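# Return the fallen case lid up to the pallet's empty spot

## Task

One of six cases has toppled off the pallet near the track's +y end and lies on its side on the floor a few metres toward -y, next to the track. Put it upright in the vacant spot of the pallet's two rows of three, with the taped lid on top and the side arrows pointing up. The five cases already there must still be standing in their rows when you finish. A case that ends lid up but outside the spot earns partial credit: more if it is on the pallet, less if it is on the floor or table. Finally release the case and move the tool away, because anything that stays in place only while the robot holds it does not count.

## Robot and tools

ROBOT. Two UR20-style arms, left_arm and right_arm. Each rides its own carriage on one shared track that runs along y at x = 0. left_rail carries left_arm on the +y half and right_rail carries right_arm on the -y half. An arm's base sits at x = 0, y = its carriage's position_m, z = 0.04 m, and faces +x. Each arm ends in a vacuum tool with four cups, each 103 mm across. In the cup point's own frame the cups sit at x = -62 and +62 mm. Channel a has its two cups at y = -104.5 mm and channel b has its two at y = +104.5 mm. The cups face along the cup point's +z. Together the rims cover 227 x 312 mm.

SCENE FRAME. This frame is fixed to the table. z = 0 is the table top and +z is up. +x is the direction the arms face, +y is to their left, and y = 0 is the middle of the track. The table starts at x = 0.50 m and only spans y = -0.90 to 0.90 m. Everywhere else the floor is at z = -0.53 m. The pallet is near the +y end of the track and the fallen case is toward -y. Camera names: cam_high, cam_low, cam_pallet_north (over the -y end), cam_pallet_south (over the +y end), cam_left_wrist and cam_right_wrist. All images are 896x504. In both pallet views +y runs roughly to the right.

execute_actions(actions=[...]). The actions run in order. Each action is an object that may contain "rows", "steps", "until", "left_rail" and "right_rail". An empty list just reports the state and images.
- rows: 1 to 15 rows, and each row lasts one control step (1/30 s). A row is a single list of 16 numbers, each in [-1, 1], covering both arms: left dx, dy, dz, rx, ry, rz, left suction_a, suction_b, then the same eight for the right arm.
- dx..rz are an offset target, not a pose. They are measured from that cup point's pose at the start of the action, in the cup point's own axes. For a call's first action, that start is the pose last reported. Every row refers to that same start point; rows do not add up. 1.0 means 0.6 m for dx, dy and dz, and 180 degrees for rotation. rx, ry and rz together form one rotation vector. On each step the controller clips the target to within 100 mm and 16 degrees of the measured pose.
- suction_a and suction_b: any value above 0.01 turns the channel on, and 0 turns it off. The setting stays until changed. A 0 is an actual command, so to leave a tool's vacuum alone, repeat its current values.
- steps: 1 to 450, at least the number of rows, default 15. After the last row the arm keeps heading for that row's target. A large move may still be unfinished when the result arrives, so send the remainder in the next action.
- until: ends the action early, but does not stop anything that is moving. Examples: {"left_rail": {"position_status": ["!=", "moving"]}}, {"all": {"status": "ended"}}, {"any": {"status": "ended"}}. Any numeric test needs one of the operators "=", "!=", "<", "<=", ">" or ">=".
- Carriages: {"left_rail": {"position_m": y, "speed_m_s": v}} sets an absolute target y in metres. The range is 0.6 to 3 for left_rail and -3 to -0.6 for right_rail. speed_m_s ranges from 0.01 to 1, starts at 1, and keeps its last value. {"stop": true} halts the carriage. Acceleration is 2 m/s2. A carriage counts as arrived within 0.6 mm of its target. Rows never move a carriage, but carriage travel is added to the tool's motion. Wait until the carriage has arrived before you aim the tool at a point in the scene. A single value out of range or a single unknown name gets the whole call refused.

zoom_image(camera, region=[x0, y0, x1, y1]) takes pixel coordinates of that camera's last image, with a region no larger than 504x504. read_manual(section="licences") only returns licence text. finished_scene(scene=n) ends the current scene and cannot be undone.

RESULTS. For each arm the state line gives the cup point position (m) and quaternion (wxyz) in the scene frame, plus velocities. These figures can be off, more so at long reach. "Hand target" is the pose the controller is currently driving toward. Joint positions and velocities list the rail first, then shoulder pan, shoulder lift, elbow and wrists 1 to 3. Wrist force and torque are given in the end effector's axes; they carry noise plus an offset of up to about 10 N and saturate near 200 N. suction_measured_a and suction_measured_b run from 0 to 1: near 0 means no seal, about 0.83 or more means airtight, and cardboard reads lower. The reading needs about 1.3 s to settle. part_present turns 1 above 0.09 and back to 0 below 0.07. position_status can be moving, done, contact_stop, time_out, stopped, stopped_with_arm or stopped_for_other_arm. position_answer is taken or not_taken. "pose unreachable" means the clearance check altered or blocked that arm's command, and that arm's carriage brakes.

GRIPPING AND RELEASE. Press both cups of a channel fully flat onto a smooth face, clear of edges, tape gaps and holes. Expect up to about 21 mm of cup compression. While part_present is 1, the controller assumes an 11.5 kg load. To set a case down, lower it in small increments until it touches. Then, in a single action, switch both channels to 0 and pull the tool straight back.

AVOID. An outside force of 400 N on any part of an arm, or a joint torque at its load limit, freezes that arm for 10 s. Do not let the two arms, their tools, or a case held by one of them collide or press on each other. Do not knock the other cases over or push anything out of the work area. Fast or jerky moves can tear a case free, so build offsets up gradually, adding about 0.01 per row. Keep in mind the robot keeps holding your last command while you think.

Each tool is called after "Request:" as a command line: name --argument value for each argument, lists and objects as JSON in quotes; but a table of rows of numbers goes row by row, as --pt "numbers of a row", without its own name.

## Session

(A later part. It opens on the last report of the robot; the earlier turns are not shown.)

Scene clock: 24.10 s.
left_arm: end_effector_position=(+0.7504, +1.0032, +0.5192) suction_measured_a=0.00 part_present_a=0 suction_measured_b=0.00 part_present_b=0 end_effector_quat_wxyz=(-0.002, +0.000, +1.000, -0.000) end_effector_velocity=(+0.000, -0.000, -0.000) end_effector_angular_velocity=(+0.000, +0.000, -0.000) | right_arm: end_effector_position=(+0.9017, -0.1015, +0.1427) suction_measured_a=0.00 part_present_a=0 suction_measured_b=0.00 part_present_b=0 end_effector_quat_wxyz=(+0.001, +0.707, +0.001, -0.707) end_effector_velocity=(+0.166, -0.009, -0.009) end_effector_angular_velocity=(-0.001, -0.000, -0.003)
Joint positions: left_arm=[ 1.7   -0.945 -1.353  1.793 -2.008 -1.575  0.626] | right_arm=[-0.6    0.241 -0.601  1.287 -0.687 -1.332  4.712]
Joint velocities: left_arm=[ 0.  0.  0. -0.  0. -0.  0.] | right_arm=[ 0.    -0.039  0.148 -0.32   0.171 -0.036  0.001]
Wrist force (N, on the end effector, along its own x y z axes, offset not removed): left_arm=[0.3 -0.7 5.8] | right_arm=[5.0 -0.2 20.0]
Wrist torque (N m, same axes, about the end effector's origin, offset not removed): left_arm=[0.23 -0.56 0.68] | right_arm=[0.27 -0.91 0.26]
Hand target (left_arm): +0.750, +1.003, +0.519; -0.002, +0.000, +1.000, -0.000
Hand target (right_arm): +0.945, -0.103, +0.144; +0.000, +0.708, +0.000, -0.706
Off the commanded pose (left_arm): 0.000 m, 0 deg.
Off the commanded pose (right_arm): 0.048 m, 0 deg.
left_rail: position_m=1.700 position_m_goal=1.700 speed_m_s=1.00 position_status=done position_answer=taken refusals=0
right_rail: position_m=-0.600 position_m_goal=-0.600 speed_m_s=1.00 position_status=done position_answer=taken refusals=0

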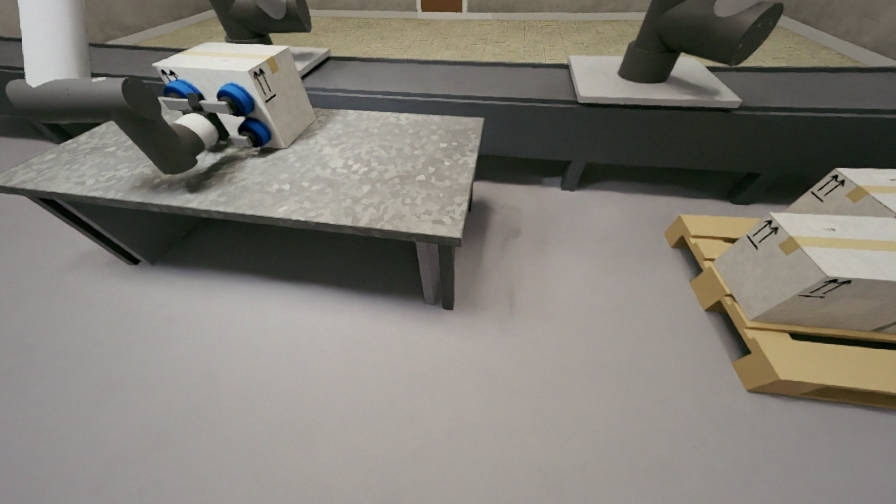

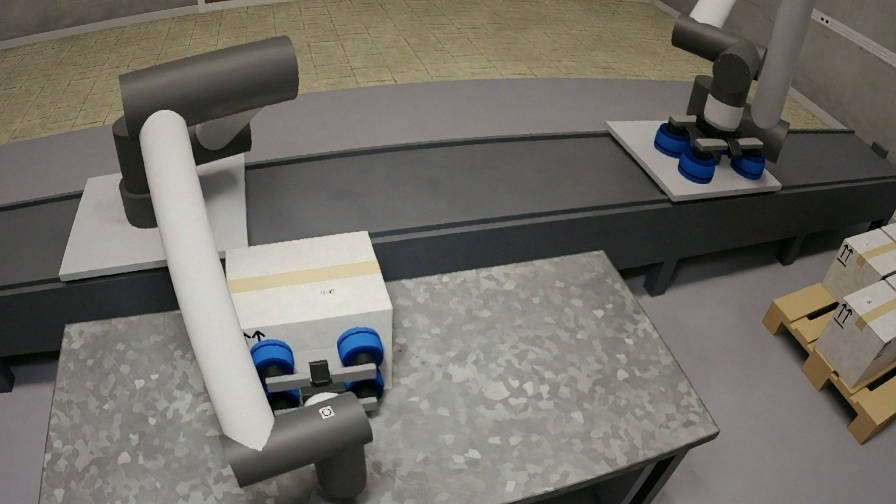

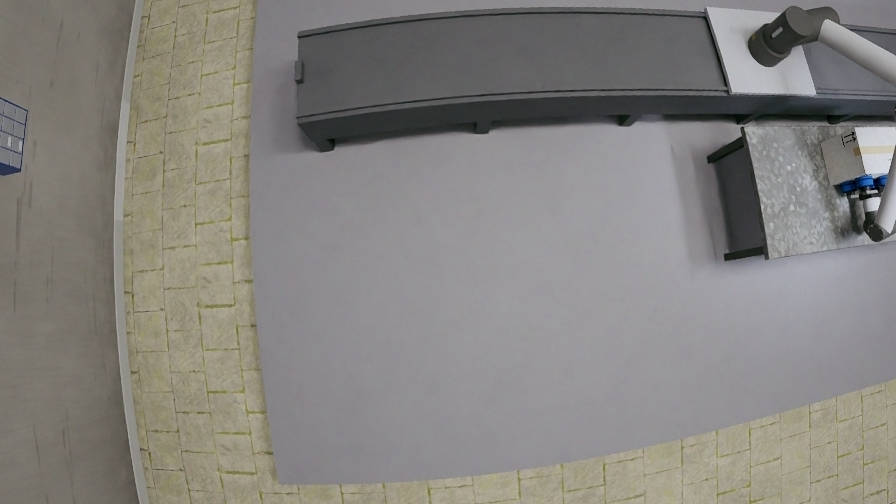

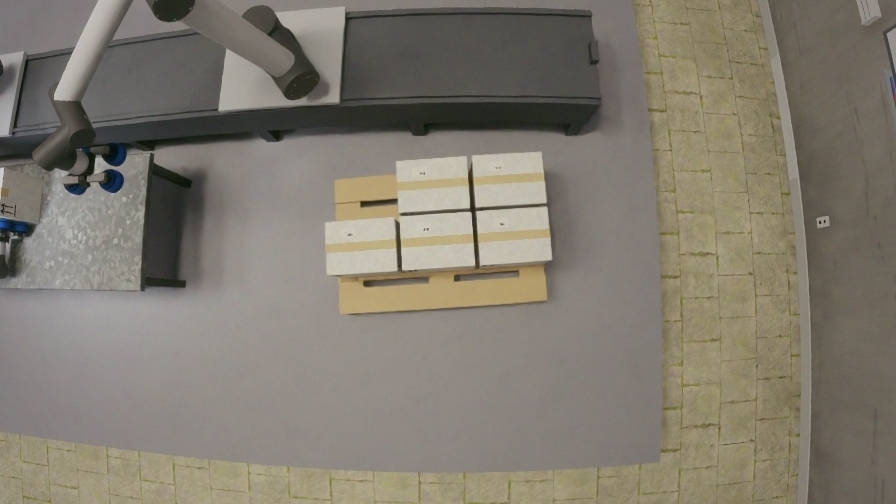

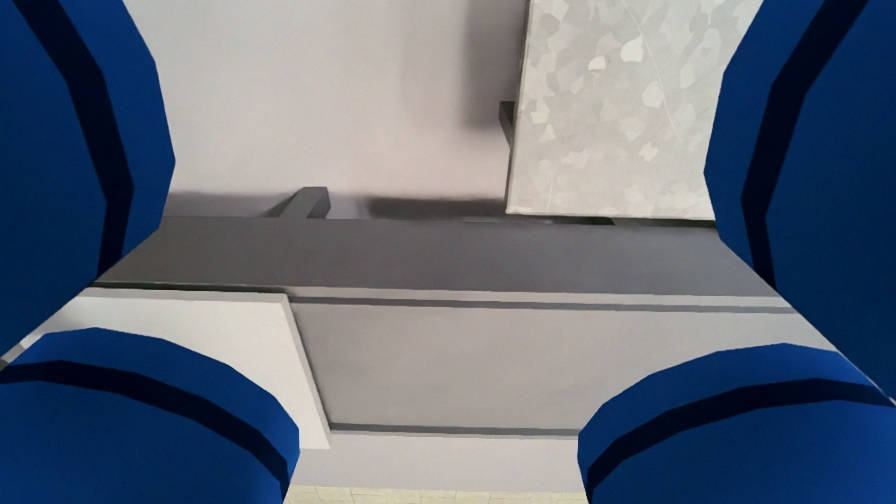

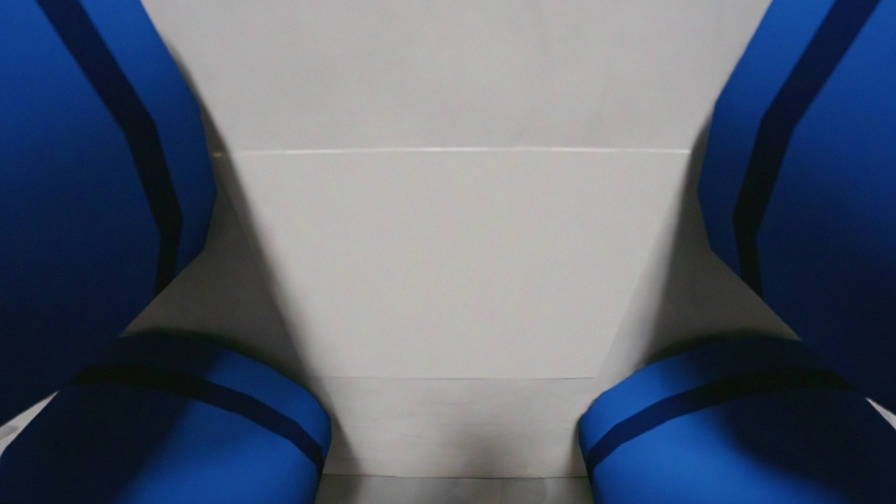

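Request:
execute_actions --actions '[{"right_rail":{"position_m":-2.1},"left_rail":{"position_m":0.6},"steps":1}]'

Scene clock: 24.30 s.
left_arm: end_effector_position=(+0.7504, +1.0032, +0.5192) suction_measured_a=0.00 part_present_a=0 suction_measured_b=0.00 part_present_b=0 end_effector_quat_wxyz=(-0.002, +0.000, +1.000, -0.000) end_effector_velocity=(-0.000, -0.006, -0.000) end_effector_angular_velocity=(+0.000, +0.000, -0.000) | right_arm: end_effector_position=(+0.9352, -0.1028, +0.1433) suction_measured_a=0.00 part_present_a=0 suction_measured_b=0.00 part_present_b=0 end_effector_quat_wxyz=(+0.000, +0.708, +0.000, -0.706) end_effector_velocity=(+0.085, -0.010, +0.002) end_effector_angular_velocity=(-0.001, +0.000, +0.000)
Joint positions: left_arm=[ 1.7   -0.945 -1.353  1.793 -2.008 -1.575  0.626] | right_arm=[-0.6    0.233 -0.573  1.222 -0.651 -1.339  4.713]
Joint velocities: left_arm=[-0.006  0.     0.     0.001  0.    -0.     0.   ] | right_arm=[-0.011 -0.014  0.077 -0.176  0.1   -0.015  0.001]
Wrist force (N, on the end effector, along its own x y z axes, offset not removed): left_arm=[1.1 -2.6 5.7] | right_arm=[4.0 -3.3 -1.4]
Wrist torque (N m, same axes, about the end effector's origin, offset not removed): left_arm=[0.04 -0.60 0.64] | right_arm=[-0.13 -0.97 0.34]
Hand target (left_arm): +0.750, +1.001, +0.519; -0.002, +0.000, +1.000, -0.000
Hand target (right_arm): +0.949, -0.104, +0.143; +0.001, +0.707, +0.001, -0.707
Off the commanded pose (left_arm): 0.000 m, 0 deg.
Off the commanded pose (right_arm): 0.014 m, 0 deg.
left_rail: position_m=1.700 position_m_goal=0.600 speed_m_s=1.00 position_status=moving position_answer=taken refusals=0
right_rail: position_m=-0.600 position_m_goal=-2.100 speed_m_s=1.00 position_status=moving position_answer=taken refusals=0

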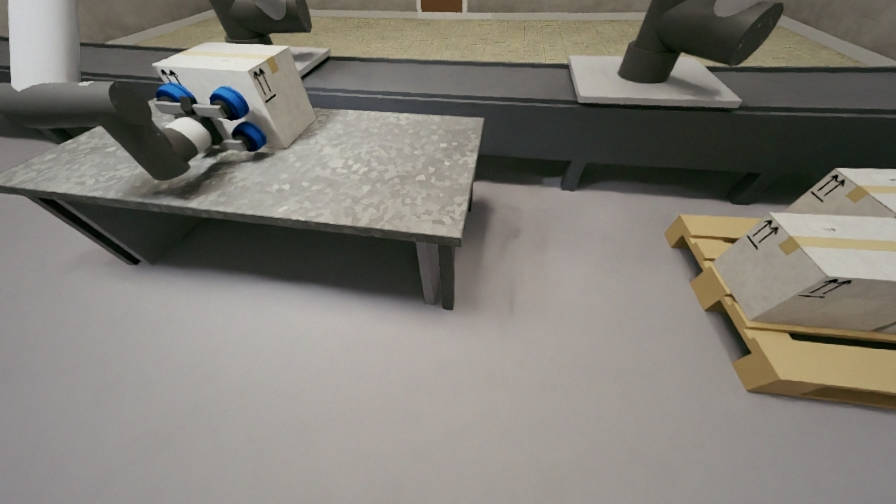

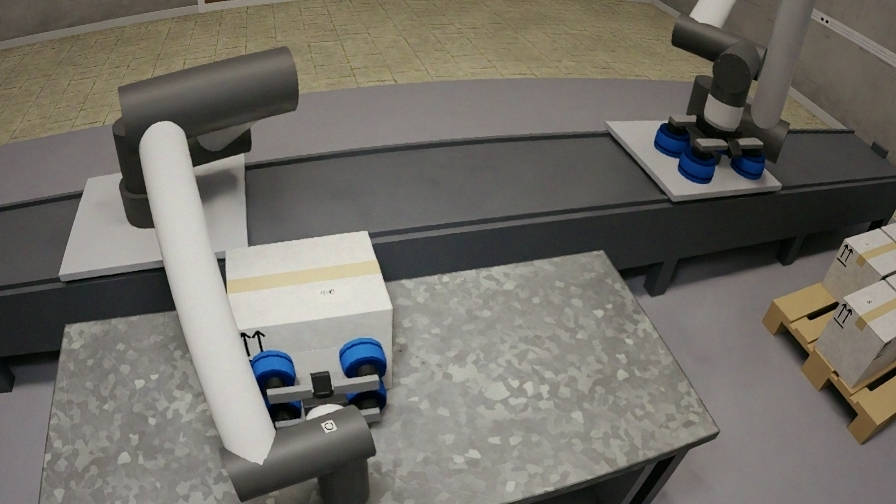

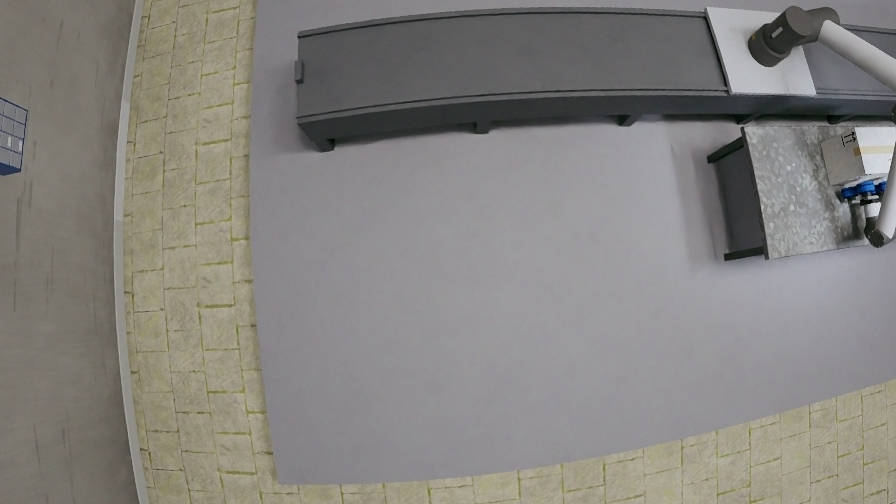

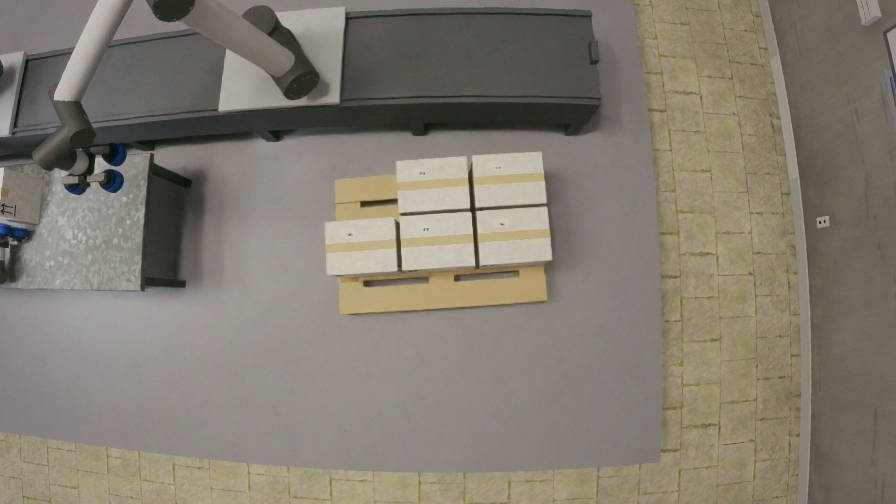

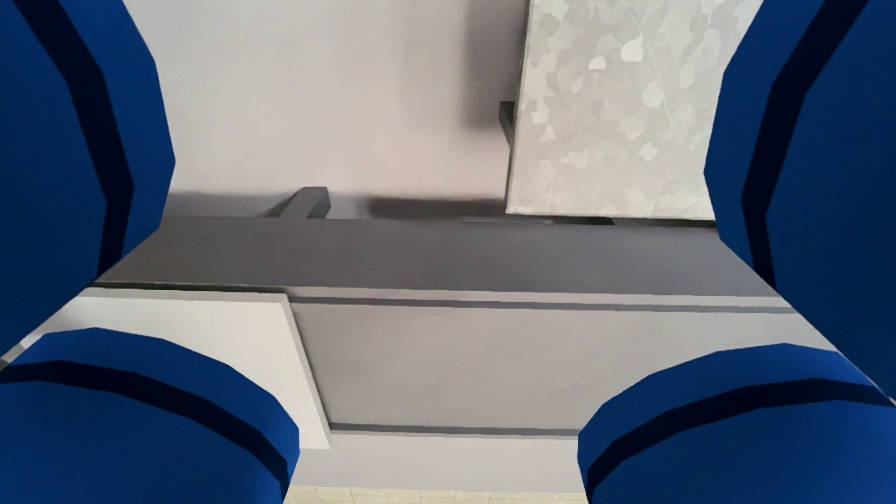

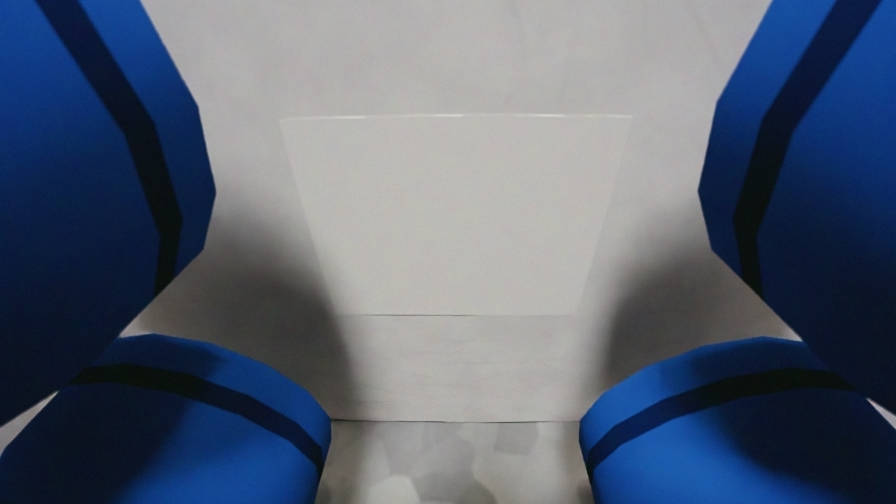

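Request:
execute_actions --actions '[]'

Scene clock: 25.53 s.
left_arm: end_effector_position=(+0.7503, +0.0356, +0.5191) suction_measured_a=0.00 part_present_a=0 suction_measured_b=0.00 part_present_b=0 end_effector_quat_wxyz=(-0.002, +0.000, +1.000, -0.000) end_effector_velocity=(+0.000, -0.733, -0.000) end_effector_angular_velocity=(+0.000, +0.000, -0.000) | right_arm: end_effector_position=(+0.9490, -1.0876, +0.1434) suction_measured_a=0.00 part_present_a=0 suction_measured_b=0.00 part_present_b=0 end_effector_quat_wxyz=(+0.001, +0.707, +0.001, -0.707) end_effector_velocity=(-0.000, -1.000, -0.000) end_effector_angular_velocity=(+0.000, -0.000, +0.000)
Joint positions: left_arm=[ 0.732 -0.945 -1.353  1.793 -2.008 -1.575  0.626] | right_arm=[-1.586  0.232 -0.559  1.191 -0.633 -1.341  4.712]
Joint velocities: left_arm=[-0.733 -0.     0.    -0.     0.     0.    -0.   ] | right_arm=[-1.  0.  0. -0.  0. -0.  0.]
Wrist force (N, on the end effector, along its own x y z axes, offset not removed): left_arm=[3.5 -8.5 6.4] | right_arm=[3.9 1.3 -0.3]
Wrist torque (N m, same axes, about the end effector's origin, offset not removed): left_arm=[-0.59 -0.91 0.53] | right_arm=[0.51 -0.97 0.30]
Hand target (left_arm): +0.750, +0.003, +0.519; -0.002, +0.000, +1.000, -0.000
Hand target (right_arm): +0.949, -1.135, +0.143; +0.001, +0.707, +0.001, -0.707
Off the commanded pose (left_arm): 0.000 m, 0 deg.
Off the commanded pose (right_arm): 0.001 m, 0 deg.
left_rail: position_m=0.732 position_m_goal=0.600 speed_m_s=1.00 position_status=moving position_answer=taken refusals=0
right_rail: position_m=-1.586 position_m_goal=-2.100 speed_m_s=1.00 position_status=moving position_answer=taken refusals=0

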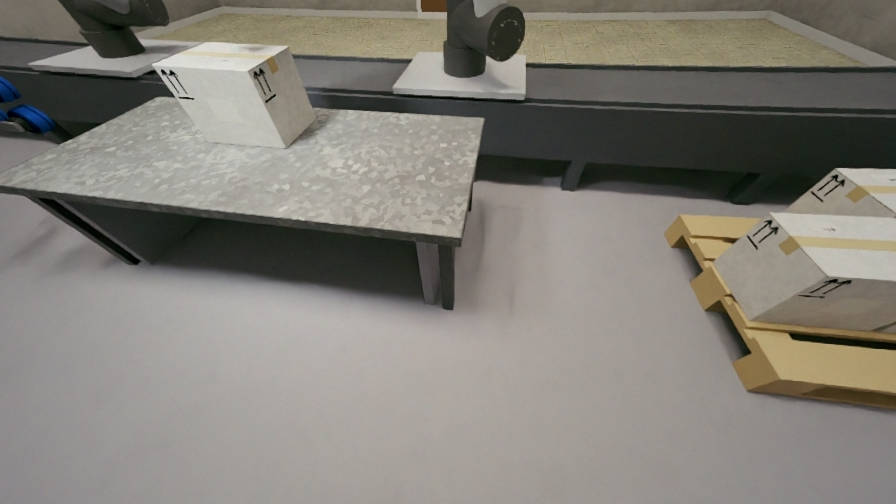

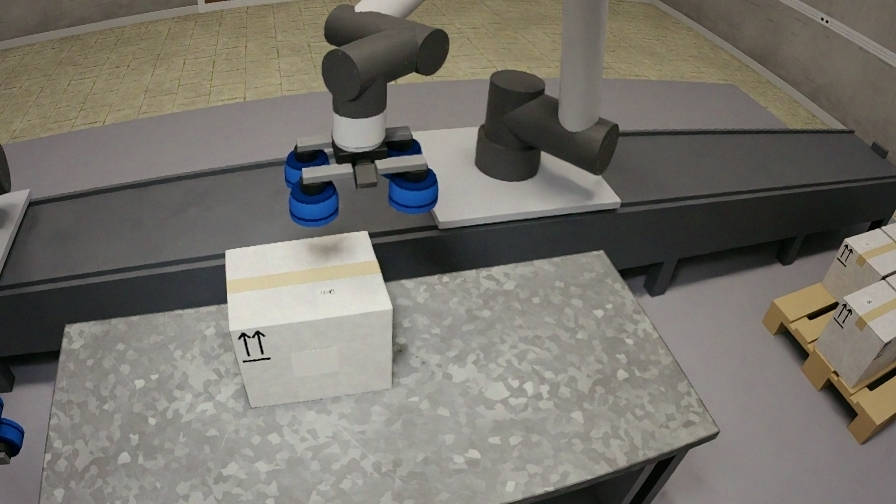

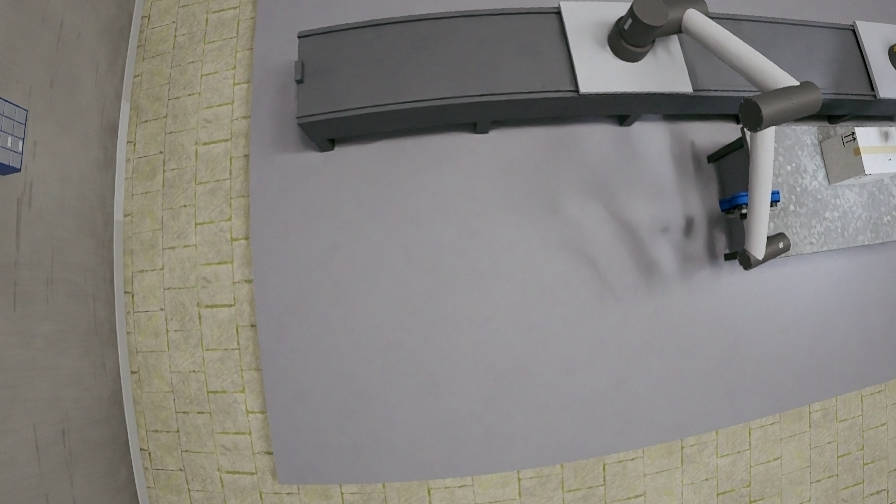

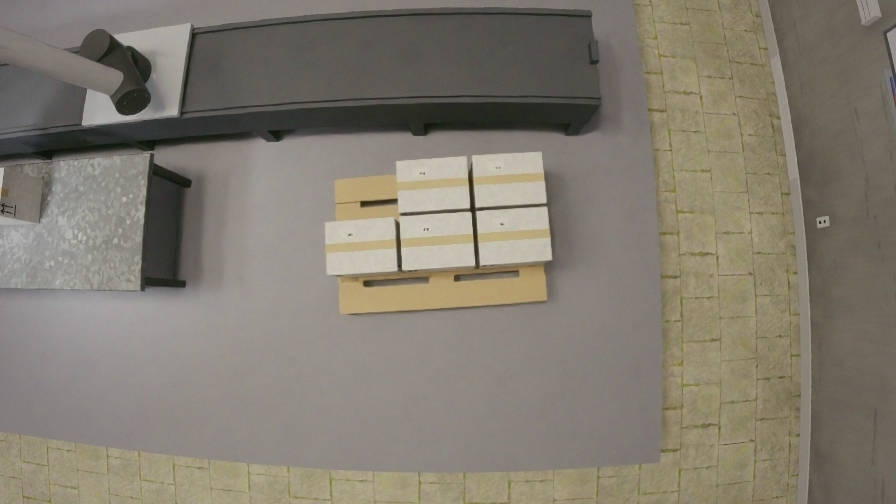

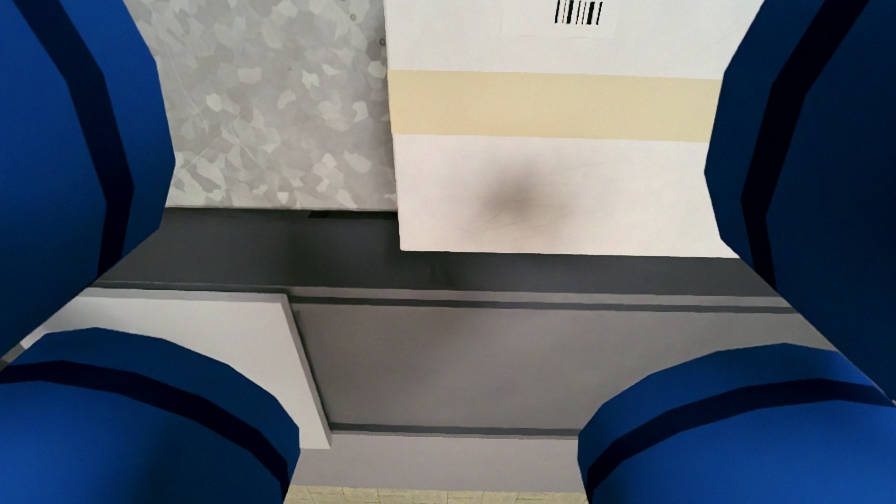

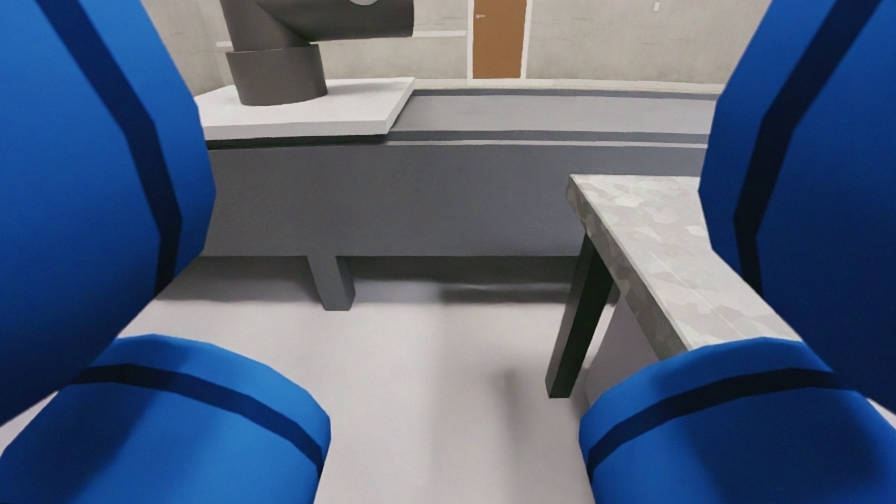

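Request:
execute_actions --actions '[]'

Request:
zoom_image --camera "cam_left_wrist" --region '[230, 210, 310, 290]'

Request:
zoom_image --camera "cam_left_wrist" --region '[600, 210, 680, 290]'

Scene clock: 26.13 s.
left_arm: end_effector_position=(+0.7504, -0.0969, +0.5192) suction_measured_a=0.00 part_present_a=0 suction_measured_b=0.00 part_present_b=0 end_effector_quat_wxyz=(-0.002, +0.000, +1.000, -0.000) end_effector_velocity=(-0.000, +0.000, +0.000) end_effector_angular_velocity=(-0.000, -0.000, +0.000) | right_arm: end_effector_position=(+0.9490, -1.5748, +0.1434) suction_measured_a=0.00 part_present_a=0 suction_measured_b=0.00 part_present_b=0 end_effector_quat_wxyz=(+0.001, +0.707, +0.001, -0.707) end_effector_velocity=(+0.000, -0.332, +0.000) end_effector_angular_velocity=(+0.000, -0.000, +0.000)
Joint positions: left_arm=[ 0.6   -0.945 -1.353  1.793 -2.008 -1.575  0.626] | right_arm=[-2.073  0.232 -0.559  1.191 -0.633 -1.341  4.712]
Joint velocities: left_arm=[ 0.  0. -0.  0.  0.  0.  0.] | right_arm=[-0.332  0.    -0.     0.     0.    -0.    -0.   ]
Wrist force (N, on the end effector, along its own x y z axes, offset not removed): left_arm=[2.7 -2.5 8.0] | right_arm=[3.3 4.9 -2.1]
Wrist torque (N m, same axes, about the end effector's origin, offset not removed): left_arm=[0.04 -0.78 0.68] | right_arm=[0.89 -0.82 0.43]
Hand target (left_arm): +0.750, -0.097, +0.519; -0.002, +0.000, +1.000, -0.000
Hand target (right_arm): +0.949, -1.588, +0.143; +0.001, +0.707, +0.001, -0.707
Off the commanded pose (left_arm): 0.000 m, 0 deg.
Off the commanded pose (right_arm): 0.001 m, 0 deg.
left_rail: position_m=0.600 position_m_goal=0.600 speed_m_s=1.00 position_status=done position_answer=taken refusals=0
right_rail: position_m=-2.073 position_m_goal=-2.100 speed_m_s=1.00 position_status=moving position_answer=taken refusals=0

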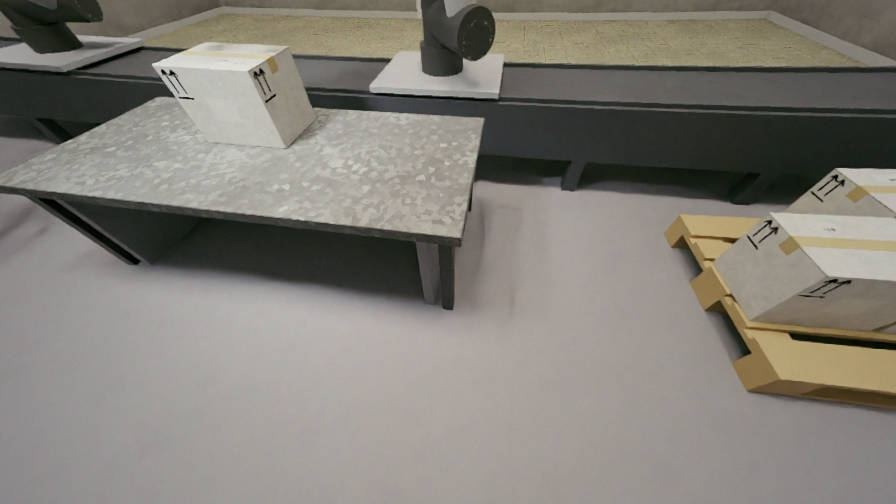

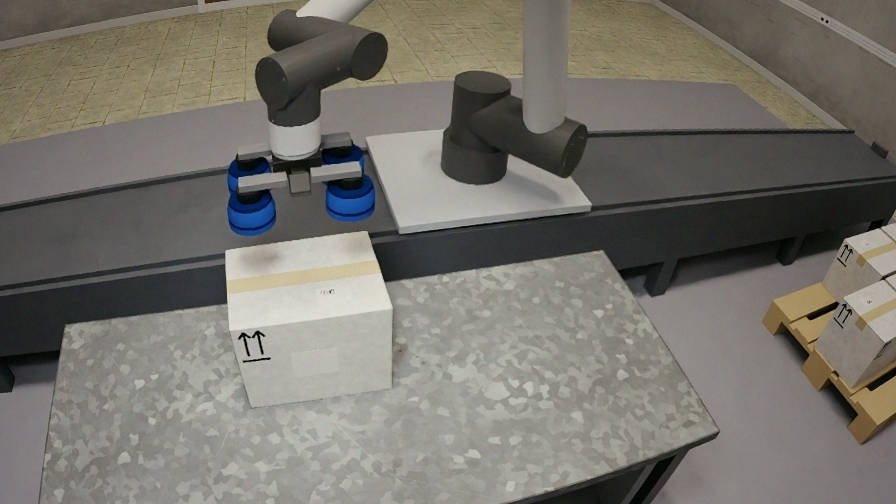

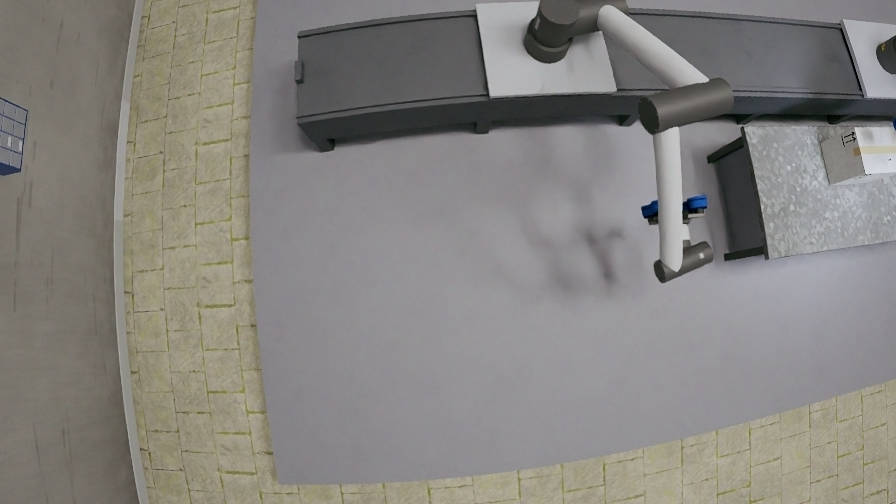

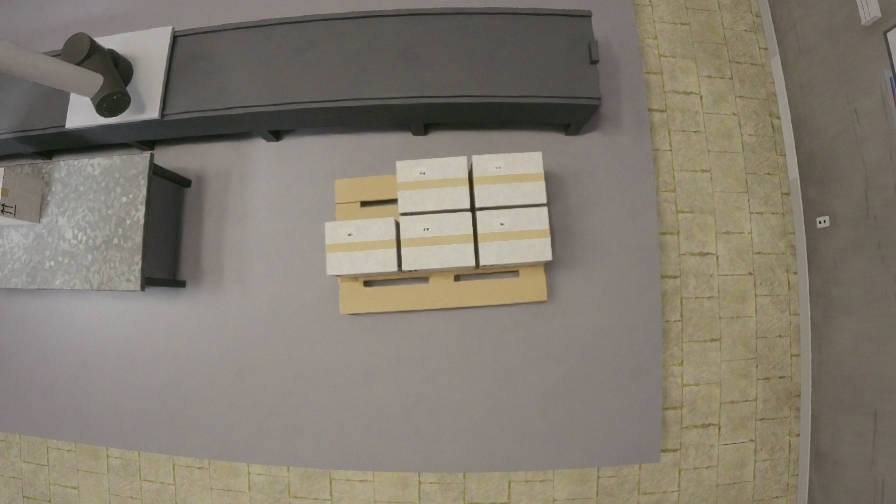

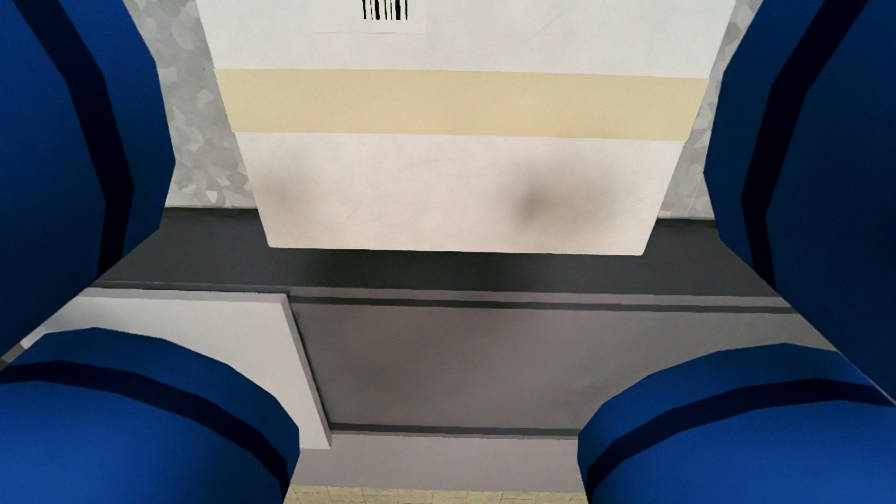

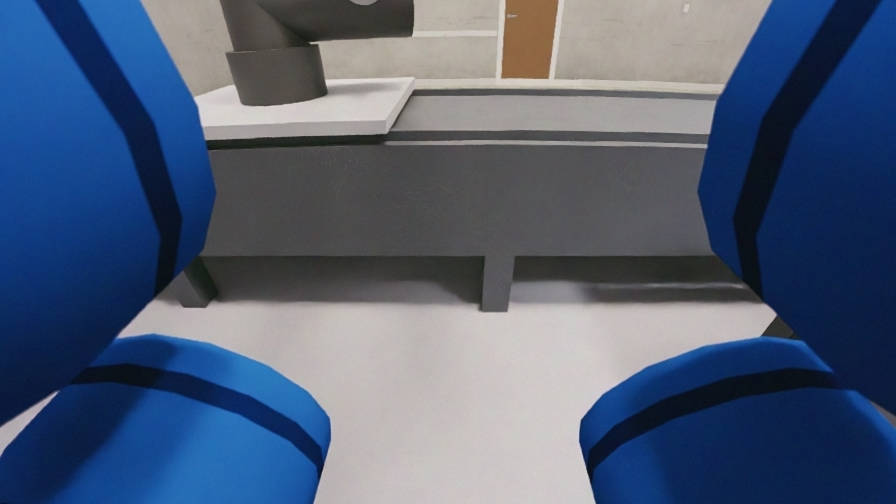

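Region (230, 210, 310, 290) of cam_left_wrist's 896x504 image, scaled by 6.300, with more detail than that image has.

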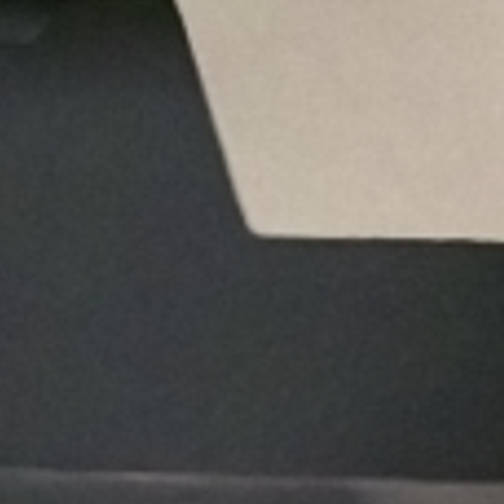

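Region (600, 210, 680, 290) of cam_left_wrist's 896x504 image, scaled by 6.300, with more detail than that image has.

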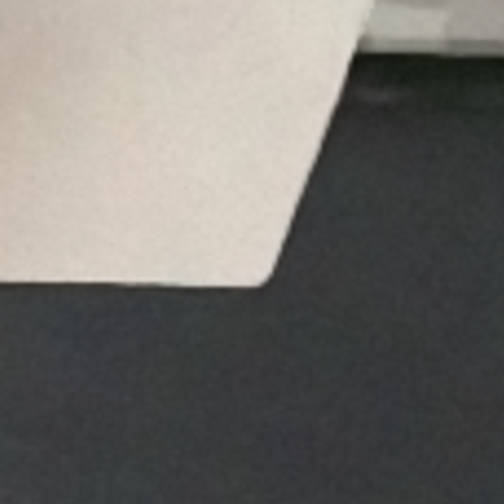

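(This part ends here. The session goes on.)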